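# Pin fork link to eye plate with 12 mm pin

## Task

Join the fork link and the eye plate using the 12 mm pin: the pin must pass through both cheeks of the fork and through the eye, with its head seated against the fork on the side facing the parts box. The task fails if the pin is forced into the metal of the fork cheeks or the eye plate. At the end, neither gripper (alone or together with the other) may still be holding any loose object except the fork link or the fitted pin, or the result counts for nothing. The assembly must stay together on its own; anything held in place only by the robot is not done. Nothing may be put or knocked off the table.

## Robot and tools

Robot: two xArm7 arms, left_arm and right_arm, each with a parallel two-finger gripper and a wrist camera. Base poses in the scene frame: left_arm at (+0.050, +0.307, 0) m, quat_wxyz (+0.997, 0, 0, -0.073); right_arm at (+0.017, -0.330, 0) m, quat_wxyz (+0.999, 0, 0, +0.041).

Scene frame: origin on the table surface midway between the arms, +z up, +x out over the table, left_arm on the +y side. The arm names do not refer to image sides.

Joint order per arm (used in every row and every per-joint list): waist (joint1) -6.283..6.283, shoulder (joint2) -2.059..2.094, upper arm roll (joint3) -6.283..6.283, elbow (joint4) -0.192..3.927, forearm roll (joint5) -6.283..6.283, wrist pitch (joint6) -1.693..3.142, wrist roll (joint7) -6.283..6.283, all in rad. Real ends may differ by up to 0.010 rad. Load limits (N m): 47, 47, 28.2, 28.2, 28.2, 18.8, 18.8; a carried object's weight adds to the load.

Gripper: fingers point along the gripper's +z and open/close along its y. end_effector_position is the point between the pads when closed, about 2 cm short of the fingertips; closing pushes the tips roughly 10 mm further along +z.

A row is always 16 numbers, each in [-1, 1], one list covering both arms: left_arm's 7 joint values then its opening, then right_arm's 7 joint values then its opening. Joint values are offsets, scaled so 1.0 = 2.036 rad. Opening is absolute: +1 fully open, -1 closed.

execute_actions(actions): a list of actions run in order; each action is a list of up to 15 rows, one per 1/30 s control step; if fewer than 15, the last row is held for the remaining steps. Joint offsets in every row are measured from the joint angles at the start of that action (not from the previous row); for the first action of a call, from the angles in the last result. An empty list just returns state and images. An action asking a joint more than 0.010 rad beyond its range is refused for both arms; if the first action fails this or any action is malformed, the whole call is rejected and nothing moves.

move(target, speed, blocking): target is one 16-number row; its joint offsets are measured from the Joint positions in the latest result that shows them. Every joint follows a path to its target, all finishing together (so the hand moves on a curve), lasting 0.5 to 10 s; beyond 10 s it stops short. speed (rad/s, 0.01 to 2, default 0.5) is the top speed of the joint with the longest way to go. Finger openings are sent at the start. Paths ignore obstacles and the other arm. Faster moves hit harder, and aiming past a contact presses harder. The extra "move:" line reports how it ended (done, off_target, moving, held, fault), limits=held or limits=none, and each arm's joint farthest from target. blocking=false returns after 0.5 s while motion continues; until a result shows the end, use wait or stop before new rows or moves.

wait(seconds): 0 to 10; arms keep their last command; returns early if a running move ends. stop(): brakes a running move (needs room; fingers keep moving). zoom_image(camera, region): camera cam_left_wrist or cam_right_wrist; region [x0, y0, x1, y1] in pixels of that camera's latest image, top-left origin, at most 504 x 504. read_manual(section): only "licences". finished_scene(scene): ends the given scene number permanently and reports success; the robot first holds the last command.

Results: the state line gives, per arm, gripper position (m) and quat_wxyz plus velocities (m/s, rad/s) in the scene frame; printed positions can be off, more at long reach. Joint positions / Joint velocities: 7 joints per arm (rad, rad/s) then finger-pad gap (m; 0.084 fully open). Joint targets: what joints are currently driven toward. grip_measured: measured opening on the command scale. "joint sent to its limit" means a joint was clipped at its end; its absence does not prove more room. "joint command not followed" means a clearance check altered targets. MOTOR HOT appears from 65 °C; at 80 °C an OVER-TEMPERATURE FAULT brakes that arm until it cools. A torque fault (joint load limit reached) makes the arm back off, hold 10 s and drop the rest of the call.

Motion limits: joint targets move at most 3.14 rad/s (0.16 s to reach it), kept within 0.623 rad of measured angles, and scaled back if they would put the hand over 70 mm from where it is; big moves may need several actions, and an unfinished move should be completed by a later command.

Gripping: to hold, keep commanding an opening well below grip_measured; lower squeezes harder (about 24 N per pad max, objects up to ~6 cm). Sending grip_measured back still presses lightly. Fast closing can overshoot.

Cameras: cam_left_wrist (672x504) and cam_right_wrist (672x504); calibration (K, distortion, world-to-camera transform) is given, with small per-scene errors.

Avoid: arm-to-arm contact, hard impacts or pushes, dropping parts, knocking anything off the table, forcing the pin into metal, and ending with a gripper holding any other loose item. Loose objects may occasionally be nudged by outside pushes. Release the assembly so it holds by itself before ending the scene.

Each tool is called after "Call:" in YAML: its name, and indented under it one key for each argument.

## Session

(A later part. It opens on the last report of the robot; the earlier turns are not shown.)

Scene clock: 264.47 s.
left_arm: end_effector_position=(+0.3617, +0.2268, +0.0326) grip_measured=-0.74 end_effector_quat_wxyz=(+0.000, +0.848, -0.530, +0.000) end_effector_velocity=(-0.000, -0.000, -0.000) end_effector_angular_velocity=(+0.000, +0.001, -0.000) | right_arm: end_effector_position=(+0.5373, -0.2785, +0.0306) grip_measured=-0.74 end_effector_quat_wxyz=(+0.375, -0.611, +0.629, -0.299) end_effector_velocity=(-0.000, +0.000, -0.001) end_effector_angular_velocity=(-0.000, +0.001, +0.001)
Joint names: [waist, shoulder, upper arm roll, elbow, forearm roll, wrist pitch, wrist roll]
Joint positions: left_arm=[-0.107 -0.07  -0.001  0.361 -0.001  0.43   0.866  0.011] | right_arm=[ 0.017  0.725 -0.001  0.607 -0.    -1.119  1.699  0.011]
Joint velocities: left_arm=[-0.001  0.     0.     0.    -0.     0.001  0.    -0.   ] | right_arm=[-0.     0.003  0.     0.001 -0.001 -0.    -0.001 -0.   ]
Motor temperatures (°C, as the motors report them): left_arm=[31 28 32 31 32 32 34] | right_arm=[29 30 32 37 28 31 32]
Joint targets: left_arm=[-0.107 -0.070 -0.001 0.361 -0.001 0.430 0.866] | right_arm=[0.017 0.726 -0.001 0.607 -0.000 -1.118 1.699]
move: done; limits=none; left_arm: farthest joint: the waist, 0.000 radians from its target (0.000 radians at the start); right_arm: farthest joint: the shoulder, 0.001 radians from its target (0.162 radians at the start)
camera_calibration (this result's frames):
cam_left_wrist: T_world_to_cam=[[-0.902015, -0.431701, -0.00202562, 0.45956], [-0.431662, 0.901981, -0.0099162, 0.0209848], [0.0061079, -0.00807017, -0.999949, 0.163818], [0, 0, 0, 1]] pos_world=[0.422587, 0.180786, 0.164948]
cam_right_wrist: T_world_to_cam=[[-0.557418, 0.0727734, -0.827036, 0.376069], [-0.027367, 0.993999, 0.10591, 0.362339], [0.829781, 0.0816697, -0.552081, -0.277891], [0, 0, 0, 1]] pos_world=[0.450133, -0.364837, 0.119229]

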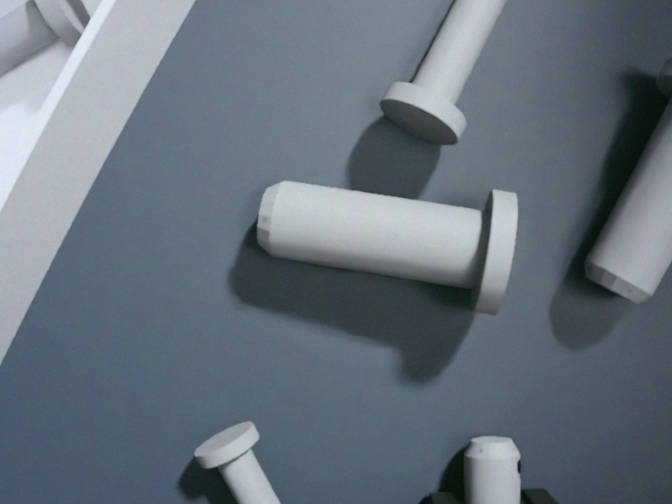

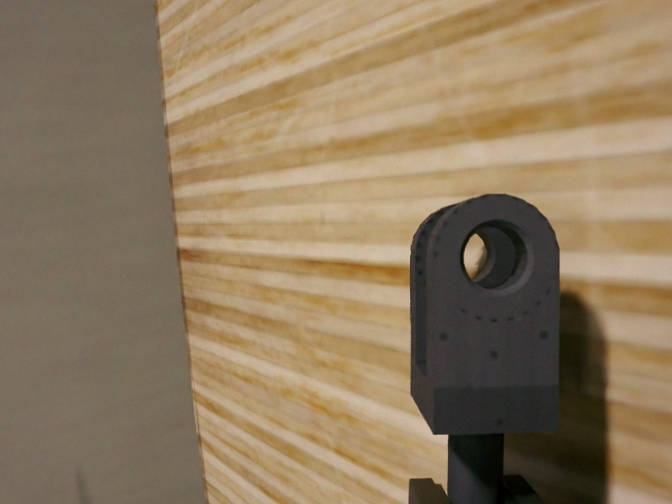

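Lower 8 mm more.

Call:
move:
  target: [0,0,0,0,0,0,0,-1,0,0.016,0,0.0075,0,-0.0085,0,-0.76]
  speed: 0.015

Scene clock: 272.10 s.
left_arm: end_effector_position=(+0.3617, +0.2268, +0.0326) grip_measured=-0.74 end_effector_quat_wxyz=(+0.000, +0.848, -0.530, +0.000) end_effector_velocity=(+0.001, +0.000, +0.000) end_effector_angular_velocity=(-0.000, -0.001, +0.001) | right_arm: end_effector_position=(+0.5381, -0.2785, +0.0240) grip_measured=-0.72 end_effector_quat_wxyz=(+0.377, -0.611, +0.629, -0.300) end_effector_velocity=(-0.001, -0.000, -0.001) end_effector_angular_velocity=(+0.000, -0.002, -0.000)
Joint names: [waist, shoulder, upper arm roll, elbow, forearm roll, wrist pitch, wrist roll]
Joint positions: left_arm=[-0.107 -0.07  -0.001  0.361 -0.001  0.43   0.866  0.011] | right_arm=[ 0.017  0.755 -0.001  0.623 -0.    -1.138  1.699  0.012]
Joint velocities: left_arm=[ 0.001 -0.     0.     0.001  0.    -0.     0.     0.   ] | right_arm=[-0.     0.006  0.     0.001 -0.    -0.006  0.    -0.   ]
Motor temperatures (°C, as the motors report them): left_arm=[31 28 32 31 32 32 34] | right_arm=[29 29 32 36 28 31 32]
Joint targets: left_arm=[-0.107 -0.070 -0.001 0.361 -0.001 0.430 0.866] | right_arm=[0.017 0.757 -0.001 0.622 -0.000 -1.136 1.699]
move: done; limits=none; left_arm: farthest joint: the waist, 0.000 radians from its target (0.000 radians at the start); right_arm: farthest joint: the shoulder, 0.002 radians from its target (0.032 radians at the start)
camera_calibration (this result's frames):
cam_left_wrist: T_world_to_cam=[[-0.902015, -0.4317, -0.00202568, 0.45956], [-0.431662, 0.901981, -0.00991622, 0.0209847], [0.00610796, -0.00807017, -0.999949, 0.163818], [0, 0, 0, 1]] pos_world=[0.422587, 0.180786, 0.164948]
cam_right_wrist: T_world_to_cam=[[-0.553905, 0.0730977, -0.829365, 0.369249], [-0.0277544, 0.993964, 0.106141, 0.363232], [0.832117, 0.0818105, -0.548532, -0.283486], [0, 0, 0, 1]] pos_world=[0.450504, -0.364839, 0.112187]

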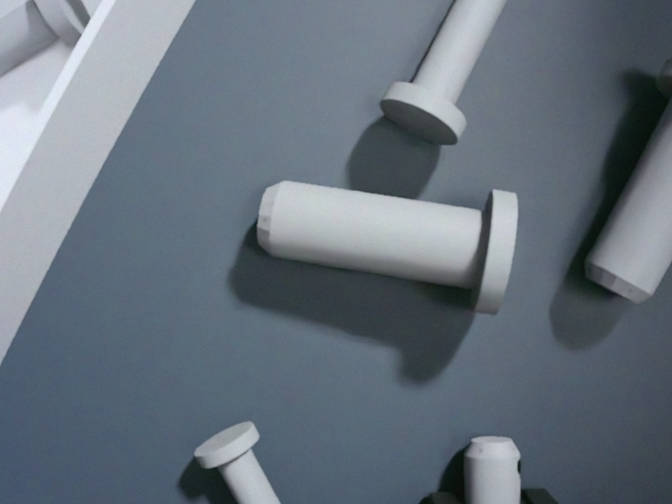

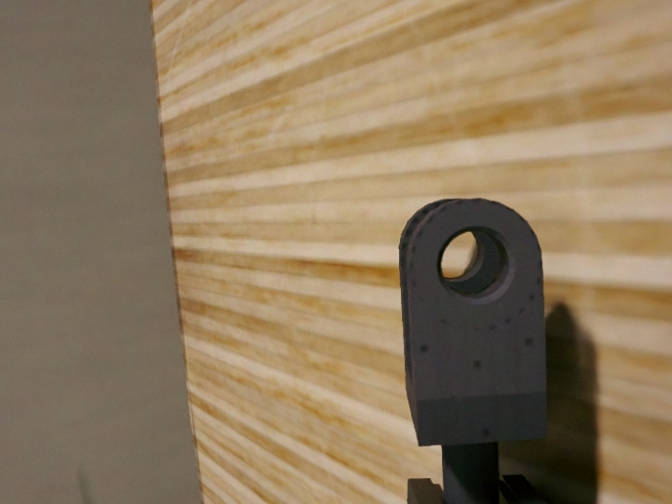

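In contact; release gradually.

Call:
execute_actions:
  actions:
    - [[0,0,0,0,0,0,0,-1,0,0,0,0,0,0,0,-0.69]]
    - [[0,0,0,0,0,0,0,-1,0,0,0,0,0,0,0,-0.65]]
    - [[0,0,0,0,0,0,0,-1,0,0,0,0,0,0,0,-0.6]]

Scene clock: 278.50 s.
left_arm: end_effector_position=(+0.3617, +0.2268, +0.0326) grip_measured=-0.74 end_effector_quat_wxyz=(+0.000, +0.848, -0.530, +0.000) end_effector_velocity=(+0.000, +0.000, +0.000) end_effector_angular_velocity=(-0.000, -0.001, +0.001) | right_arm: end_effector_position=(+0.5383, -0.2790, +0.0253) grip_measured=-0.63 end_effector_quat_wxyz=(+0.379, -0.609, +0.628, -0.302) end_effector_velocity=(-0.000, +0.000, -0.000) end_effector_angular_velocity=(+0.002, +0.000, -0.001)
Joint names: [waist, shoulder, upper arm roll, elbow, forearm roll, wrist pitch, wrist roll]
Joint positions: left_arm=[-0.107 -0.07  -0.001  0.361 -0.001  0.43   0.866  0.011] | right_arm=[ 0.017  0.756 -0.002  0.623  0.    -1.144  1.699  0.016]
Joint velocities: left_arm=[ 0.    -0.     0.001  0.    -0.    -0.    -0.    -0.   ] | right_arm=[ 0.     0.001  0.     0.     0.    -0.     0.002 -0.   ]
Motor temperatures (°C, as the motors report them): left_arm=[31 28 32 31 32 32 34] | right_arm=[29 29 32 36 28 31 32]
Joint targets: left_arm=[-0.107 -0.070 -0.001 0.361 -0.001 0.430 0.866] | right_arm=[0.017 0.756 -0.002 0.623 -0.000 -1.141 1.699]
camera_calibration (this result's frames):
cam_left_wrist: T_world_to_cam=[[-0.902015, -0.4317, -0.0020256, 0.45956], [-0.431662, 0.901981, -0.00991619, 0.0209847], [0.00610787, -0.00807018, -0.999949, 0.163818], [0, 0, 0, 1]] pos_world=[0.422587, 0.180786, 0.164948]
cam_right_wrist: T_world_to_cam=[[-0.549303, 0.0739442, -0.832345, 0.368313], [-0.0272999, 0.993957, 0.106318, 0.363334], [0.835177, 0.0811238, -0.543965, -0.284894], [0, 0, 0, 1]] pos_world=[0.450172, -0.365261, 0.112962]

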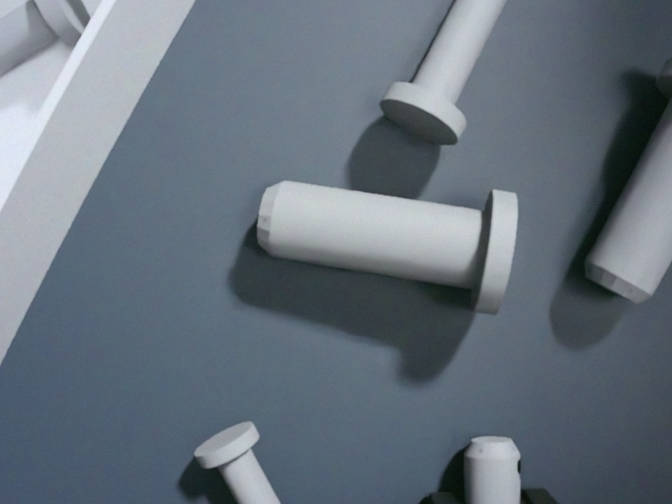

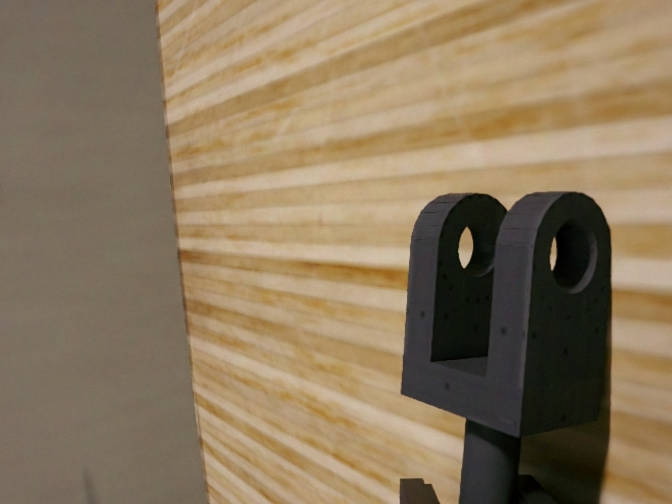

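Call:
move:
  target: [0,0,0,0,0,0,0,-1,0,-0.0295,0,-0.064,0,-0.029,0,-0.6]
  speed: 0.08

Call:
move:
  target: [0,0,0,0,0,0,0,-1,0,-0.293,0,0,0,0.3,0,-0.1]

Call:
move:
  target: [0,0,0,0,0,0,0,-1,0,0.1417,0,0.360,0,0.7025,0,-0.1]
  speed: 0.7

Scene clock: 290.90 s.
left_arm: end_effector_position=(+0.3617, +0.2268, +0.0326) grip_measured=-0.74 end_effector_quat_wxyz=(+0.000, +0.848, -0.530, +0.000) end_effector_velocity=(-0.001, +0.000, -0.000) end_effector_angular_velocity=(+0.001, +0.003, -0.000) | right_arm: end_effector_position=(+0.5021, -0.2825, +0.0351) grip_measured=-0.62 end_effector_quat_wxyz=(+0.375, -0.611, +0.630, -0.299) end_effector_velocity=(-0.001, -0.000, -0.000) end_effector_angular_velocity=(-0.001, +0.001, +0.000)
Joint names: [waist, shoulder, upper arm roll, elbow, forearm roll, wrist pitch, wrist roll]
Joint positions: left_arm=[-0.107 -0.07  -0.001  0.361 -0.001  0.43   0.866  0.011] | right_arm=[ 0.017  0.696 -0.002  0.493  0.    -1.203  1.699  0.017]
Joint velocities: left_arm=[-0.001  0.     0.001 -0.001  0.     0.002  0.    -0.   ] | right_arm=[-0.    -0.001  0.    -0.003 -0.    -0.001 -0.001  0.   ]
Motor temperatures (°C, as the motors report them): left_arm=[31 28 32 31 32 32 34] | right_arm=[29 29 32 35 28 31 32]
Joint targets: left_arm=[-0.107 -0.070 -0.001 0.361 -0.001 0.430 0.866] | right_arm=[0.017 0.696 -0.002 0.492 0.000 -1.203 1.699]
move: done; limits=none; left_arm: farthest joint: the waist, 0.000 radians from its target (0.000 radians at the start); right_arm: farthest joint: the waist, 0.000 radians from its target (0.000 radians at the start)
camera_calibration (this result's frames):
cam_left_wrist: T_world_to_cam=[[-0.902015, -0.4317, -0.00202575, 0.45956], [-0.431662, 0.901981, -0.00991631, 0.0209847], [0.00610806, -0.00807022, -0.999949, 0.163818], [0, 0, 0, 1]] pos_world=[0.422587, 0.180786, 0.164948]
cam_right_wrist: T_world_to_cam=[[-0.5585, 0.0731491, -0.826273, 0.361058], [-0.026043, 0.994067, 0.105607, 0.364271], [0.829096, 0.0805001, -0.553281, -0.245815], [0, 0, 0, 1]] pos_world=[0.414942, -0.368733, 0.123858]

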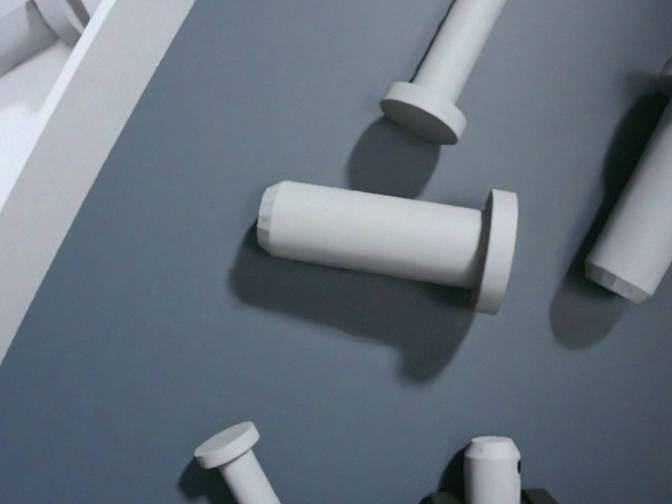

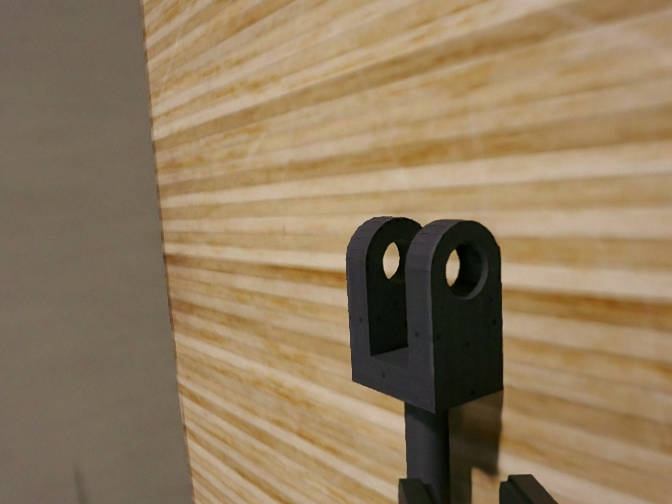

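Scene clock: 292.83 s.
left_arm: end_effector_position=(+0.3617, +0.2268, +0.0326) grip_measured=-0.74 end_effector_quat_wxyz=(+0.000, +0.848, -0.530, +0.000) end_effector_velocity=(-0.000, +0.000, -0.000) end_effector_angular_velocity=(+0.001, +0.002, +0.001) | right_arm: end_effector_position=(+0.5500, -0.2778, +0.1909) grip_measured=-0.11 end_effector_quat_wxyz=(+0.370, -0.613, +0.633, -0.294) end_effector_velocity=(+0.000, +0.000, +0.001) end_effector_angular_velocity=(+0.000, -0.002, -0.000)
Joint names: [waist, shoulder, upper arm roll, elbow, forearm roll, wrist pitch, wrist roll]
Joint positions: left_arm=[-0.107 -0.07  -0.001  0.361 -0.001  0.43   0.866  0.011] | right_arm=[ 0.017  0.1   -0.002  0.493  0.    -0.592  1.699  0.039]
Joint velocities: left_arm=[-0.001  0.001  0.001  0.     0.     0.001 -0.001 -0.   ] | right_arm=[-0.    -0.003  0.     0.     0.     0.002 -0.     0.   ]
Motor temperatures (°C, as the motors report them): left_arm=[31 28 32 31 32 32 34] | right_arm=[29 29 32 35 28 31 32]
Joint targets: left_arm=[-0.107 -0.070 -0.001 0.361 -0.001 0.430 0.866] | right_arm=[0.017 0.099 -0.002 0.493 0.000 -0.592 1.699]
move: done; limits=none; left_arm: farthest joint: the waist, 0.000 radians from its target (0.000 radians at the start); right_arm: farthest joint: the waist, 0.000 radians from its target (0.000 radians at the start)
camera_calibration (this result's frames):
cam_left_wrist: T_world_to_cam=[[-0.902015, -0.4317, -0.00202567, 0.45956], [-0.431662, 0.901981, -0.00991623, 0.0209847], [0.00610795, -0.00807019, -0.999949, 0.163818], [0, 0, 0, 1]] pos_world=[0.422587, 0.180786, 0.164948]
cam_right_wrist: T_world_to_cam=[[-0.570524, 0.0730196, -0.818028, 0.521147], [-0.0241006, 0.994122, 0.105547, 0.343298], [0.820927, 0.0799321, -0.565411, -0.193067], [0, 0, 0, 1]] pos_world=[0.464095, -0.363902, 0.280917]

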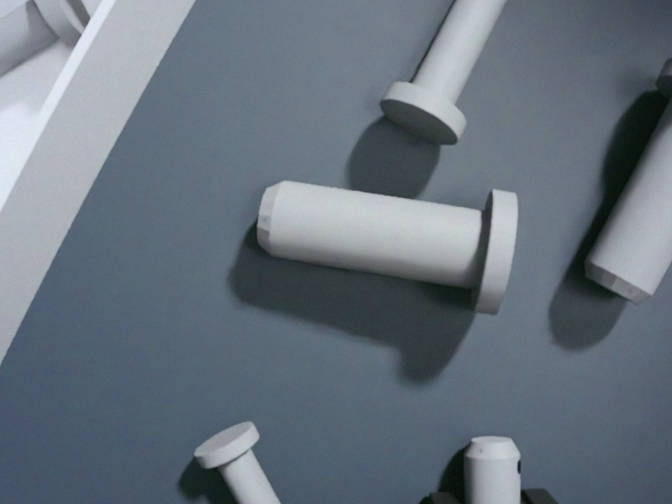

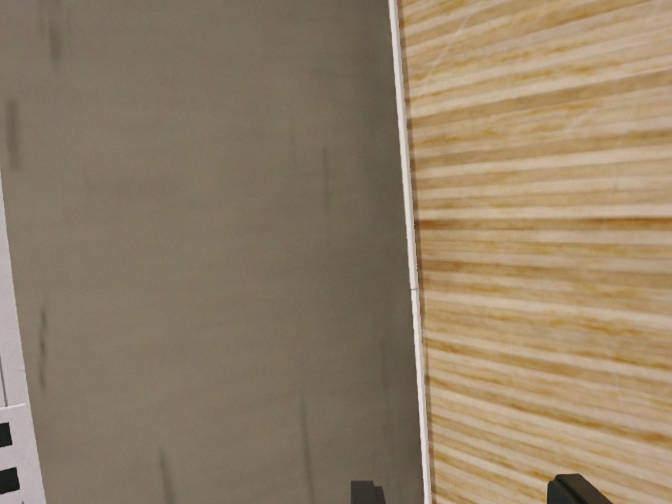

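Scene clock: 295.63 s.
left_arm: end_effector_position=(+0.3617, +0.2268, +0.0326) grip_measured=-0.74 end_effector_quat_wxyz=(+0.000, +0.848, -0.530, +0.000) end_effector_velocity=(-0.001, +0.000, -0.001) end_effector_angular_velocity=(+0.000, +0.002, +0.001) | right_arm: end_effector_position=(+0.5559, -0.2772, +0.0951) grip_measured=-0.11 end_effector_quat_wxyz=(-0.000, -0.696, +0.718, -0.000) end_effector_velocity=(-0.000, -0.000, -0.000) end_effector_angular_velocity=(+0.000, +0.002, -0.001)
Joint names: [waist, shoulder, upper arm roll, elbow, forearm roll, wrist pitch, wrist roll]
Joint positions: left_arm=[-0.107 -0.07  -0.001  0.361 -0.001  0.43   0.866  0.011] | right_arm=[ 0.017  0.388 -0.002  1.225  0.     0.838  1.699  0.039]
Joint velocities: left_arm=[ 0.001  0.001  0.    -0.001  0.    -0.    -0.001  0.   ] | right_arm=[-0.     0.001  0.     0.002  0.     0.003  0.     0.   ]
Motor temperatures (°C, as the motors report them): left_arm=[31 28 32 31 32 32 34] | right_arm=[29 29 32 36 28 31 32]
Joint targets: left_arm=[-0.107 -0.070 -0.001 0.361 -0.001 0.430 0.866] | right_arm=[0.017 0.388 -0.002 1.226 0.000 0.838 1.699]
move: done; limits=none; left_arm: farthest joint: the waist, 0.000 radians from its target (0.000 radians at the start); right_arm: farthest joint: the waist, 0.000 radians from its target (0.000 radians at the start)
camera_calibration (this result's frames):
cam_left_wrist: T_world_to_cam=[[-0.902015, -0.4317, -0.00202571, 0.45956], [-0.431662, 0.901981, -0.00991625, 0.0209847], [0.00610799, -0.00807018, -0.999949, 0.163818], [0, 0, 0, 1]] pos_world=[0.422587, 0.180786, 0.164948]
cam_right_wrist: T_world_to_cam=[[-0.999401, 0.0309928, 0.0153906, 0.59361], [0.0309495, 0.999516, -0.00304663, 0.334215], [-0.0154776, -0.00256848, -0.999877, 0.231245], [0, 0, 0, 1]] pos_world=[0.586489, -0.351857, 0.223098]

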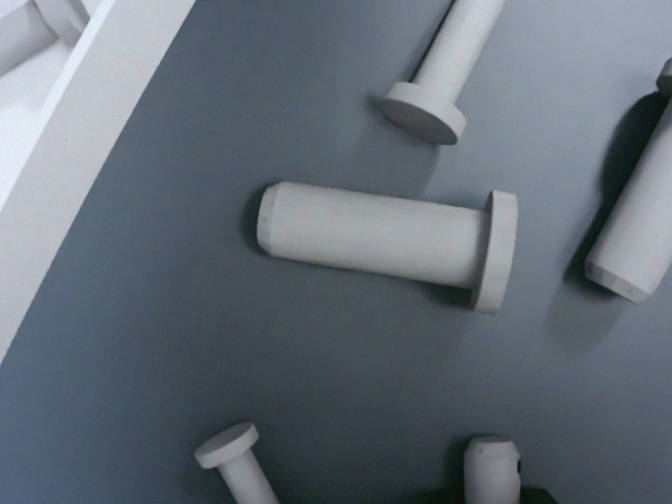

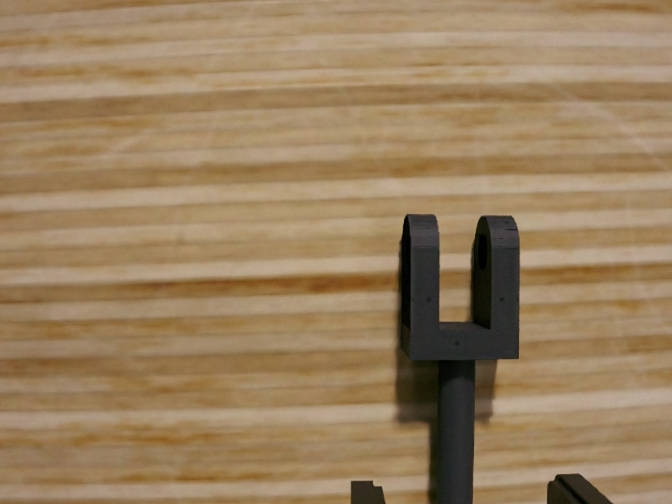

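Call:
move:
  target: [0,0,0,0,0,0,0,-1,0,0.0695,0,-0.018,0,-0.0875,0,0]
  speed: 0.1

Call:
move:
  target: [0,0,0,0,0,0,0,-1,0,0,0,0,0,0,0,-1]

Scene clock: 304.13 s.
left_arm: end_effector_position=(+0.3617, +0.2268, +0.0326) grip_measured=-0.74 end_effector_quat_wxyz=(+0.000, +0.848, -0.530, +0.000) end_effector_velocity=(-0.001, +0.001, -0.001) end_effector_angular_velocity=(+0.001, +0.003, -0.001) | right_arm: end_effector_position=(+0.5554, -0.2773, +0.0199) grip_measured=-0.01 end_effector_quat_wxyz=(+0.001, -0.696, +0.718, -0.001) end_effector_velocity=(+0.000, +0.000, -0.001) end_effector_angular_velocity=(+0.000, -0.001, +0.000)
Joint names: [waist, shoulder, upper arm roll, elbow, forearm roll, wrist pitch, wrist roll]
Joint positions: left_arm=[-0.107 -0.07  -0.001  0.361 -0.001  0.43   0.866  0.011] | right_arm=[ 0.017  0.528 -0.002  1.19   0.     0.66   1.699  0.044]
Joint velocities: left_arm=[ 0.001  0.001  0.    -0.002  0.002 -0.     0.    -0.   ] | right_arm=[ 0.     0.001  0.    -0.001  0.    -0.003  0.     0.   ]
Motor temperatures (°C, as the motors report them): left_arm=[31 28 32 31 32 32 34] | right_arm=[29 29 32 36 28 31 32]
Joint targets: left_arm=[-0.107 -0.070 -0.001 0.361 -0.001 0.430 0.866] | right_arm=[0.017 0.530 -0.002 1.189 0.000 0.660 1.699]
move: done; limits=none; left_arm: farthest joint: the waist, 0.000 radians from its target (0.000 radians at the start); right_arm: farthest joint: the shoulder, 0.002 radians from its target (0.141 radians at the start)
camera_calibration (this result's frames):
cam_left_wrist: T_world_to_cam=[[-0.902015, -0.4317, -0.00202576, 0.45956], [-0.431662, 0.901981, -0.00991627, 0.0209848], [0.00610806, -0.00807018, -0.999949, 0.163818], [0, 0, 0, 1]] pos_world=[0.422587, 0.180786, 0.164948]
cam_right_wrist: T_world_to_cam=[[-0.999443, 0.0308864, 0.0126207, 0.594373], [0.030852, 0.99952, -0.00291207, 0.334143], [-0.0127046, -0.00252107, -0.999916, 0.154558], [0, 0, 0, 1]] pos_world=[0.585697, -0.351951, 0.148017]

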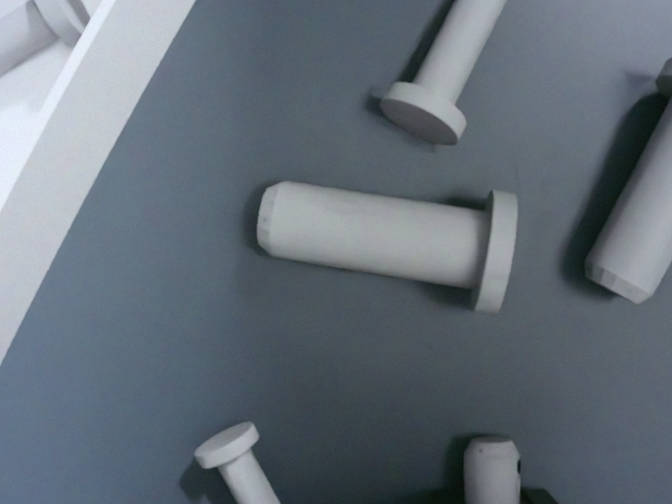

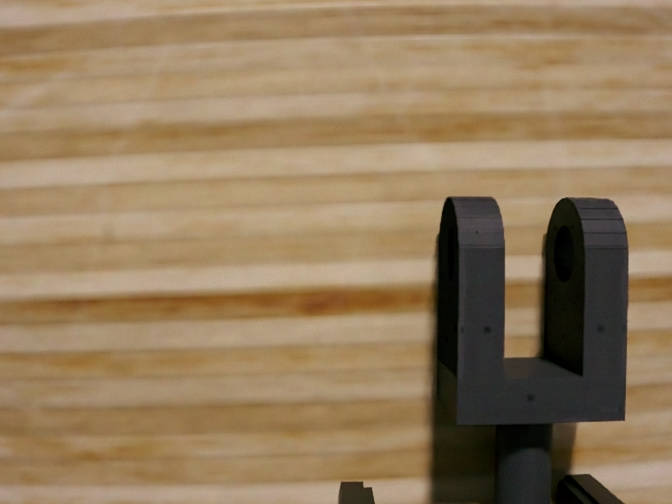

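Scene clock: 304.63 s.
left_arm: end_effector_position=(+0.3617, +0.2268, +0.0326) grip_measured=-0.74 end_effector_quat_wxyz=(+0.000, +0.848, -0.530, +0.000) end_effector_velocity=(-0.001, +0.000, -0.000) end_effector_angular_velocity=(+0.001, +0.001, -0.000) | right_arm: end_effector_position=(+0.5564, -0.2770, +0.0209) grip_measured=-0.74 end_effector_quat_wxyz=(+0.002, -0.696, +0.718, -0.002) end_effector_velocity=(-0.001, -0.000, -0.001) end_effector_angular_velocity=(+0.001, +0.002, -0.003)
Joint names: [waist, shoulder, upper arm roll, elbow, forearm roll, wrist pitch, wrist roll]
Joint positions: left_arm=[-0.107 -0.07  -0.001  0.361 -0.001  0.43   0.866  0.011] | right_arm=[ 0.017  0.527 -0.002  1.191  0.     0.659  1.699  0.011]
Joint velocities: left_arm=[-0.     0.001  0.    -0.001  0.001 -0.    -0.001  0.   ] | right_arm=[-0.     0.    -0.    -0.001  0.002  0.001  0.001 -0.   ]
Motor temperatures (°C, as the motors report them): left_arm=[31 28 32 31 32 32 34] | right_arm=[29 29 32 36 28 31 32]
Joint targets: left_arm=[-0.107 -0.070 -0.001 0.361 -0.001 0.430 0.866] | right_arm=[0.017 0.528 -0.002 1.190 0.000 0.660 1.699]
move: done; limits=none; left_arm: farthest joint: the waist, 0.000 radians from its target (0.000 radians at the start); right_arm: farthest joint: the shoulder, 0.001 radians from its target (0.000 radians at the start)
camera_calibration (this result's frames):
cam_left_wrist: T_world_to_cam=[[-0.902015, -0.4317, -0.0020258, 0.45956], [-0.431662, 0.901981, -0.00991636, 0.0209848], [0.00610813, -0.00807025, -0.999949, 0.163818], [0, 0, 0, 1]] pos_world=[0.422587, 0.180786, 0.164948]
cam_right_wrist: T_world_to_cam=[[-0.999484, 0.0306068, 0.00973285, 0.595351], [0.0305846, 0.999529, -0.00241856, 0.333977], [-0.00980229, -0.00211964, -0.99995, 0.154053], [0, 0, 0, 1]] pos_world=[0.58634, -0.351715, 0.149059]

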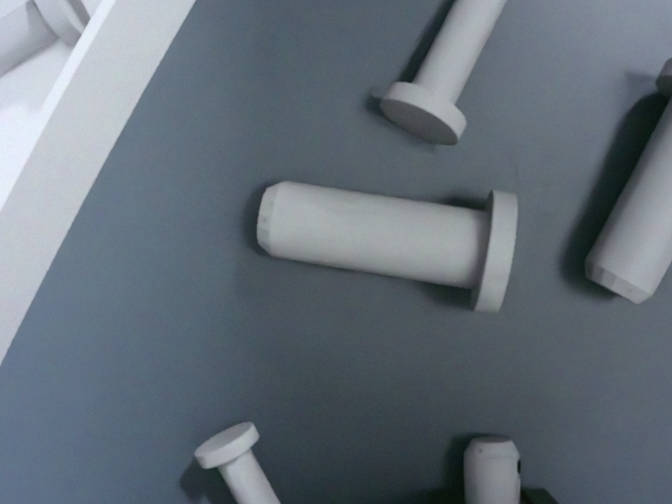

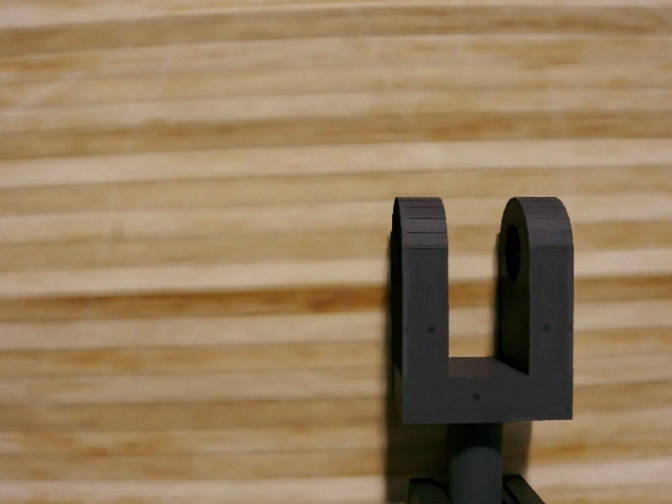

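Call:
move:
  target: [0,0,0,0,0,0,0,-1,0,-0.0683,0,0.017,0,0.088,0,-1]
  speed: 0.2

Call:
move:
  target: [0,0,0,0,0,0,0,-1,0.3556,-0.0643,0,-0.078,0,-0.0138,-0.4106,-1]
  speed: 0.4

Call:
move:
  target: [0,0,0,0,0,0,0,-1,0,0.0736,0,-0.018,0,-0.0916,0,-1]
  speed: 0.1

Scene clock: 319.33 s.
left_arm: end_effector_position=(+0.3617, +0.2268, +0.0326) grip_measured=-0.74 end_effector_quat_wxyz=(+0.000, +0.848, -0.530, +0.000) end_effector_velocity=(+0.000, +0.001, +0.000) end_effector_angular_velocity=(+0.000, -0.000, +0.002) | right_arm: end_effector_position=(+0.5559, -0.2770, +0.0950) grip_measured=-0.74 end_effector_quat_wxyz=(-0.000, -0.696, +0.718, +0.000) end_effector_velocity=(+0.000, +0.000, +0.002) end_effector_angular_velocity=(+0.000, -0.002, -0.001)
Joint names: [waist, shoulder, upper arm roll, elbow, forearm roll, wrist pitch, wrist roll]
Joint positions: left_arm=[-0.107 -0.07  -0.001  0.361 -0.001  0.43   0.866  0.011] | right_arm=[ 0.017  0.388 -0.002  1.226  0.     0.838  1.699  0.011]
Joint velocities: left_arm=[ 0.001 -0.     0.001 -0.     0.001  0.     0.    -0.   ] | right_arm=[ 0.    -0.003 -0.     0.002  0.     0.003  0.001 -0.   ]
Motor temperatures (°C, as the motors report them): left_arm=[31 28 32 31 32 32 34] | right_arm=[29 29 32 36 28 31 32]
Joint targets: left_arm=[-0.107 -0.070 -0.001 0.361 -0.001 0.430 0.866] | right_arm=[0.017 0.388 -0.002 1.226 0.000 0.838 1.699]
move: done; limits=none; left_arm: farthest joint: the waist, 0.000 radians from its target (0.000 radians at the start); right_arm: farthest joint: the waist, 0.000 radians from its target (0.000 radians at the start)
camera_calibration (this result's frames):
cam_left_wrist: T_world_to_cam=[[-0.902015, -0.4317, -0.00202568, 0.45956], [-0.431662, 0.901981, -0.00991635, 0.0209848], [0.00610802, -0.00807028, -0.999949, 0.163818], [0, 0, 0, 1]] pos_world=[0.422587, 0.180786, 0.164948]
cam_right_wrist: T_world_to_cam=[[-0.999407, 0.0306979, 0.0156233, 0.593508], [0.0306551, 0.999526, -0.00297208, 0.334194], [-0.0157071, -0.00249139, -0.999874, 0.231377], [0, 0, 0, 1]] pos_world=[0.586545, -0.351678, 0.223068]

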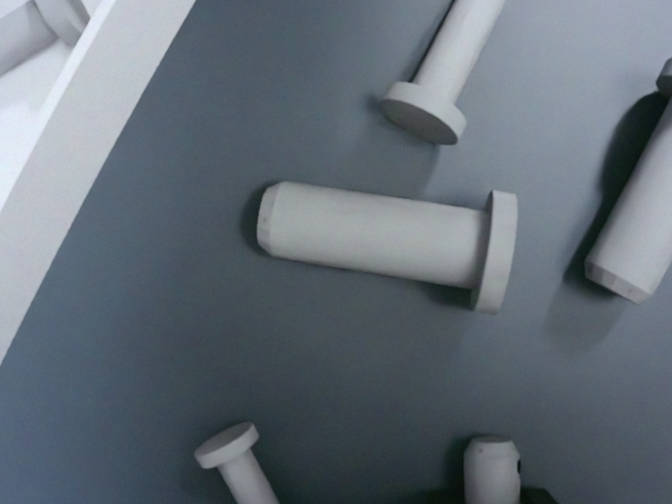

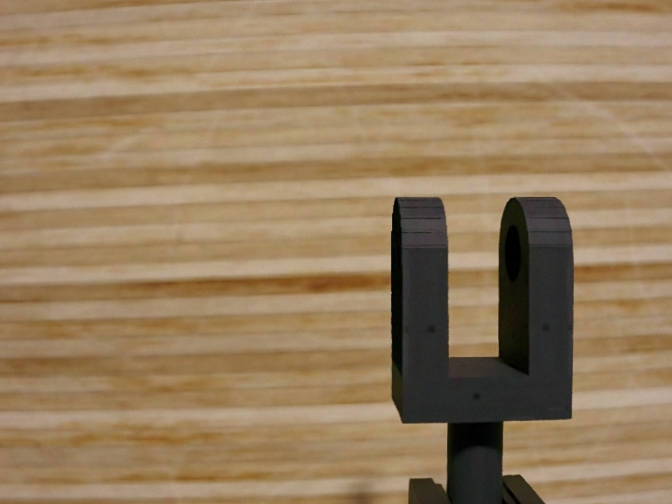

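Scene clock: 322.10 s.
left_arm: end_effector_position=(+0.3617, +0.2268, +0.0326) grip_measured=-0.74 end_effector_quat_wxyz=(+0.000, +0.848, -0.530, +0.000) end_effector_velocity=(+0.001, +0.000, +0.000) end_effector_angular_velocity=(-0.000, -0.000, +0.002) | right_arm: end_effector_position=(+0.3593, +0.0379, +0.1052) grip_measured=-0.74 end_effector_quat_wxyz=(+0.000, +1.000, -0.021, -0.000) end_effector_velocity=(-0.002, +0.002, +0.000) end_effector_angular_velocity=(+0.001, +0.000, +0.005)
Joint names: [waist, shoulder, upper arm roll, elbow, forearm roll, wrist pitch, wrist roll]
Joint positions: left_arm=[-0.107 -0.07  -0.001  0.361 -0.001  0.43   0.866  0.011] | right_arm=[ 0.74   0.258 -0.002  1.067  0.     0.81   0.864  0.011]
Joint velocities: left_arm=[ 0.001  0.001  0.001  0.002 -0.001  0.001  0.    -0.   ] | right_arm=[ 0.003 -0.001  0.001 -0.     0.     0.    -0.001 -0.   ]
Motor temperatures (°C, as the motors report them): left_arm=[31 28 32 31 32 31 34] | right_arm=[29 29 32 36 28 31 32]
Joint targets: left_arm=[-0.107 -0.070 -0.001 0.361 -0.001 0.430 0.866] | right_arm=[0.741 0.258 -0.002 1.067 0.000 0.810 0.864]
move: done; limits=none; left_arm: farthest joint: the waist, 0.000 radians from its target (0.000 radians at the start); right_arm: farthest joint: the wrist roll, 0.001 radians from its target (0.836 radians at the start)
camera_calibration (this result's frames):
cam_left_wrist: T_world_to_cam=[[-0.902015, -0.4317, -0.00202567, 0.45956], [-0.431662, 0.901981, -0.00991632, 0.0209848], [0.00610799, -0.00807026, -0.999949, 0.163818], [0, 0, 0, 1]] pos_world=[0.422587, 0.180786, 0.164948]
cam_right_wrist: T_world_to_cam=[[-0.0427078, -0.998965, 0.015632, 0.0825198], [-0.999086, 0.0426774, -0.00227407, 0.43165], [0.00160458, -0.0157148, -0.999875, 0.233556], [0, 0, 0, 1]] pos_world=[0.434405, 0.067683, 0.233218]

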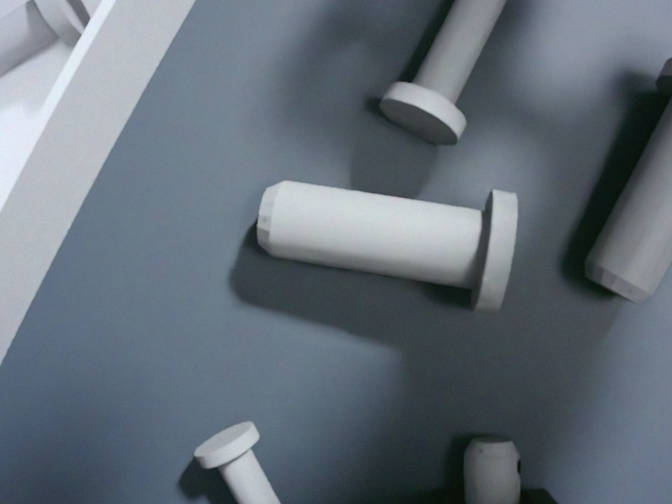

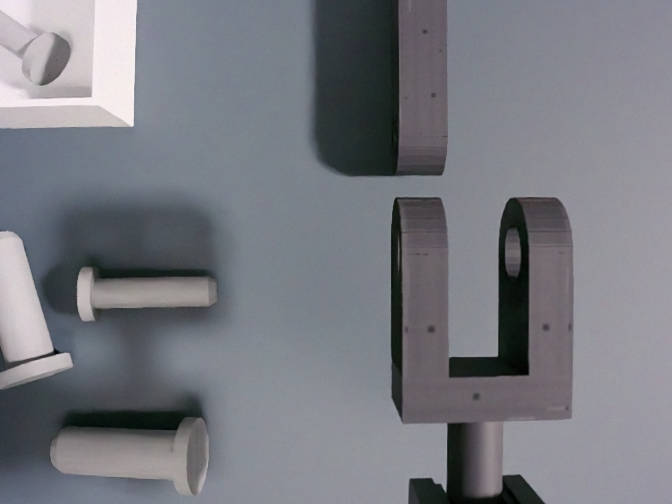

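Scene clock: 324.43 s.
left_arm: end_effector_position=(+0.3617, +0.2268, +0.0326) grip_measured=-0.74 end_effector_quat_wxyz=(+0.000, +0.848, -0.530, +0.000) end_effector_velocity=(-0.001, -0.000, -0.001) end_effector_angular_velocity=(+0.001, +0.001, -0.002) | right_arm: end_effector_position=(+0.3597, +0.0383, +0.0314) grip_measured=-0.74 end_effector_quat_wxyz=(+0.000, +1.000, -0.021, +0.000) end_effector_velocity=(-0.000, +0.000, -0.001) end_effector_angular_velocity=(+0.000, +0.000, +0.001)
Joint names: [waist, shoulder, upper arm roll, elbow, forearm roll, wrist pitch, wrist roll]
Joint positions: left_arm=[-0.107 -0.07  -0.001  0.361 -0.001  0.43   0.866  0.011] | right_arm=[ 0.74   0.406 -0.002  1.031  0.     0.624  0.864  0.012]
Joint velocities: left_arm=[-0.001  0.001 -0.001 -0.001  0.    -0.     0.    -0.   ] | right_arm=[ 0.001  0.002 -0.    -0.     0.    -0.002 -0.001  0.   ]
Motor temperatures (°C, as the motors report them): left_arm=[31 28 32 31 32 31 34] | right_arm=[29 29 32 36 28 31 32]
Joint targets: left_arm=[-0.107 -0.070 -0.001 0.361 -0.001 0.430 0.866] | right_arm=[0.740 0.407 -0.002 1.030 0.000 0.624 0.864]
move: done; limits=none; left_arm: farthest joint: the waist, 0.000 radians from its target (0.000 radians at the start); right_arm: farthest joint: the shoulder, 0.002 radians from its target (0.150 radians at the start)
camera_calibration (this result's frames):
cam_left_wrist: T_world_to_cam=[[-0.902015, -0.4317, -0.00202562, 0.45956], [-0.431662, 0.901981, -0.00991622, 0.0209847], [0.0061079, -0.0080702, -0.999949, 0.163818], [0, 0, 0, 1]] pos_world=[0.422587, 0.180786, 0.164948]
cam_right_wrist: T_world_to_cam=[[-0.0426387, -0.998977, 0.0150769, 0.0840773], [-0.999088, 0.0425969, -0.00308426, 0.431907], [0.00243888, -0.0151946, -0.999882, 0.159448], [0, 0, 0, 1]] pos_world=[0.434709, 0.0680161, 0.159493]

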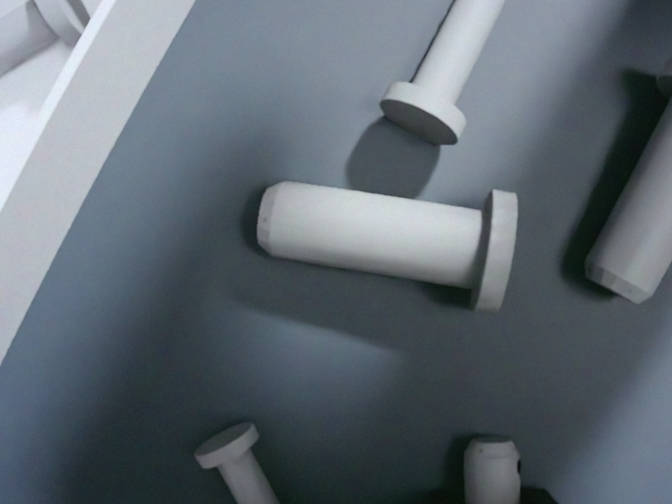

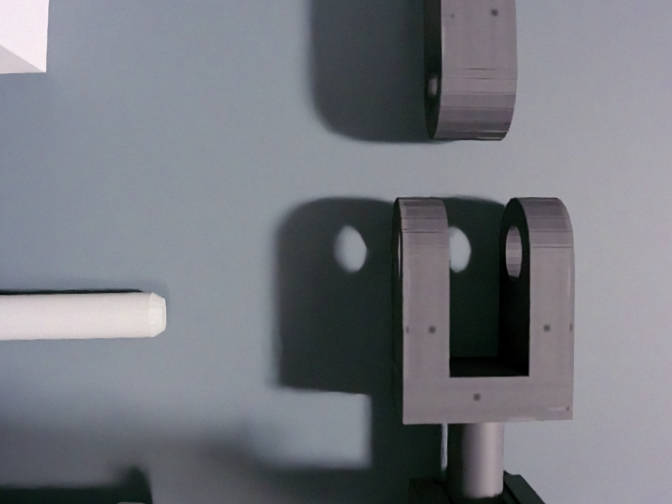

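Call:
move:
  target: [0,0,0,0,0,0,0,-1,0.0013,0.0003,0,0.0027,0,0.0024,0.001,-1]
  speed: 0.02

Call:
move:
  target: [0,0,0,0,0,0,0,-1,-0.0255,0.0301,0,0.0496,0,0.0193,-0.0252,-1]
  speed: 0.03

Scene clock: 348.27 s.
left_arm: end_effector_position=(+0.3617, +0.2268, +0.0326) grip_measured=-0.74 end_effector_quat_wxyz=(+0.000, +0.848, -0.530, +0.000) end_effector_velocity=(+0.000, -0.000, +0.000) end_effector_angular_velocity=(+0.000, -0.000, -0.002) | right_arm: end_effector_position=(+0.3596, +0.0388, +0.0314) grip_measured=-0.74 end_effector_quat_wxyz=(+0.001, +1.000, -0.022, -0.000) end_effector_velocity=(-0.000, +0.002, +0.001) end_effector_angular_velocity=(+0.002, -0.001, +0.001)
Joint names: [waist, shoulder, upper arm roll, elbow, forearm roll, wrist pitch, wrist roll]
Joint positions: left_arm=[-0.107 -0.07  -0.001  0.361 -0.001  0.43   0.866  0.011] | right_arm=[ 0.743  0.408 -0.003  1.035 -0.     0.629  0.866  0.012]
Joint velocities: left_arm=[-0.001 -0.     0.     0.     0.001  0.     0.     0.   ] | right_arm=[ 0.002 -0.     0.     0.003  0.001  0.001  0.001 -0.   ]
Motor temperatures (°C, as the motors report them): left_arm=[31 28 32 31 32 31 34] | right_arm=[29 29 32 37 28 31 32]
Joint targets: left_arm=[-0.107 -0.070 -0.001 0.361 -0.001 0.430 0.866] | right_arm=[0.743 0.407 -0.002 1.036 0.000 0.629 0.866]
move: done; limits=none; left_arm: farthest joint: the waist, 0.000 radians from its target (0.000 radians at the start); right_arm: farthest joint: the shoulder, 0.002 radians from its target (0.001 radians at the start)
camera_calibration (this result's frames):
cam_left_wrist: T_world_to_cam=[[-0.902015, -0.4317, -0.00202558, 0.45956], [-0.431662, 0.901981, -0.00991628, 0.0209848], [0.00610789, -0.00807027, -0.999949, 0.163818], [0, 0, 0, 1]] pos_world=[0.422587, 0.180786, 0.164948]
cam_right_wrist: T_world_to_cam=[[-0.0434012, -0.998903, 0.0175924, 0.0847089], [-0.999057, 0.0433795, -0.00161215, 0.431656], [0.000847229, -0.0176458, -0.999844, 0.160088], [0, 0, 0, 1]] pos_world=[0.43479, 0.0687158, 0.159268]

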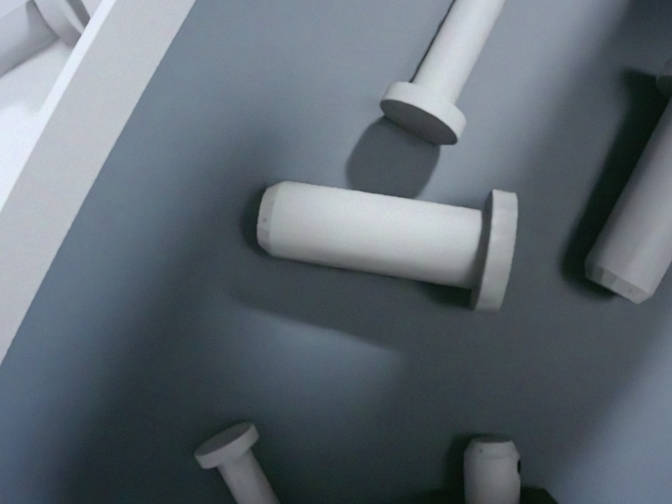

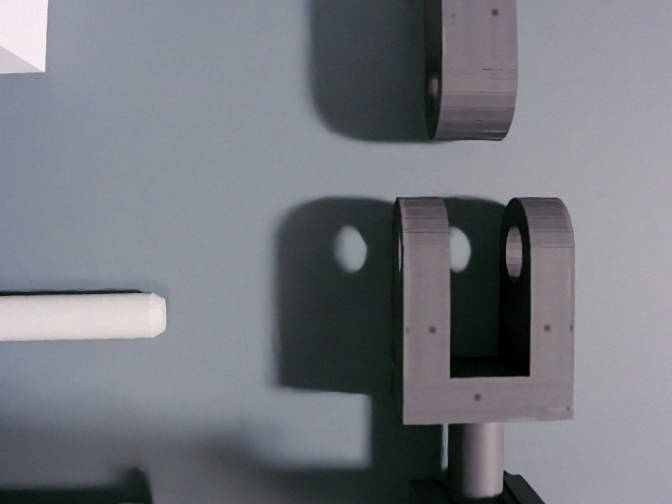

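Scene clock: 351.97 s.
left_arm: end_effector_position=(+0.3617, +0.2268, +0.0326) grip_measured=-0.74 end_effector_quat_wxyz=(+0.000, +0.848, -0.530, +0.000) end_effector_velocity=(+0.000, +0.000, +0.000) end_effector_angular_velocity=(+0.000, -0.000, +0.001) | right_arm: end_effector_position=(+0.3952, +0.0373, +0.0316) grip_measured=-0.74 end_effector_quat_wxyz=(+0.001, +1.000, -0.022, -0.000) end_effector_velocity=(+0.001, +0.000, -0.000) end_effector_angular_velocity=(+0.001, +0.000, -0.000)
Joint names: [waist, shoulder, upper arm roll, elbow, forearm roll, wrist pitch, wrist roll]
Joint positions: left_arm=[-0.107 -0.07  -0.001  0.361 -0.001  0.43   0.866  0.011] | right_arm=[ 0.691  0.469 -0.003  1.135 -0.     0.668  0.815  0.011]
Joint velocities: left_arm=[ 0.001 -0.     0.001  0.     0.001  0.001  0.    -0.   ] | right_arm=[-0.     0.002 -0.     0.003  0.001  0.001 -0.001  0.   ]
Motor temperatures (°C, as the motors report them): left_arm=[31 28 32 31 32 31 34] | right_arm=[29 29 32 37 28 31 32]
Joint targets: left_arm=[-0.107 -0.070 -0.001 0.361 -0.001 0.430 0.866] | right_arm=[0.691 0.469 -0.003 1.136 -0.000 0.668 0.814]
move: done; limits=none; left_arm: farthest joint: the waist, 0.000 radians from its target (0.000 radians at the start); right_arm: farthest joint: the elbow, 0.001 radians from its target (0.101 radians at the start)
camera_calibration (this result's frames):
cam_left_wrist: T_world_to_cam=[[-0.902015, -0.4317, -0.00202561, 0.45956], [-0.431662, 0.901981, -0.00991628, 0.0209848], [0.00610792, -0.00807025, -0.999949, 0.163818], [0, 0, 0, 1]] pos_world=[0.422587, 0.180786, 0.164948]
cam_right_wrist: T_world_to_cam=[[-0.0436507, -0.998898, 0.017223, 0.0849494], [-0.999046, 0.043625, -0.00186248, 0.467352], [0.00110907, -0.0172879, -0.99985, 0.160083], [0, 0, 0, 1]] pos_world=[0.470437, 0.0672351, 0.159467]

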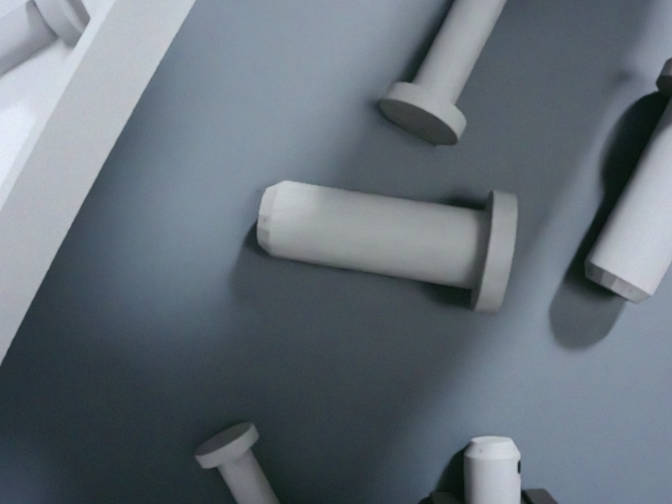

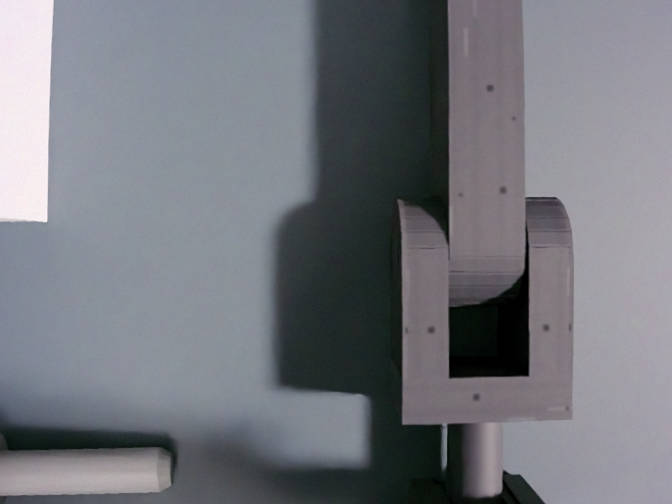

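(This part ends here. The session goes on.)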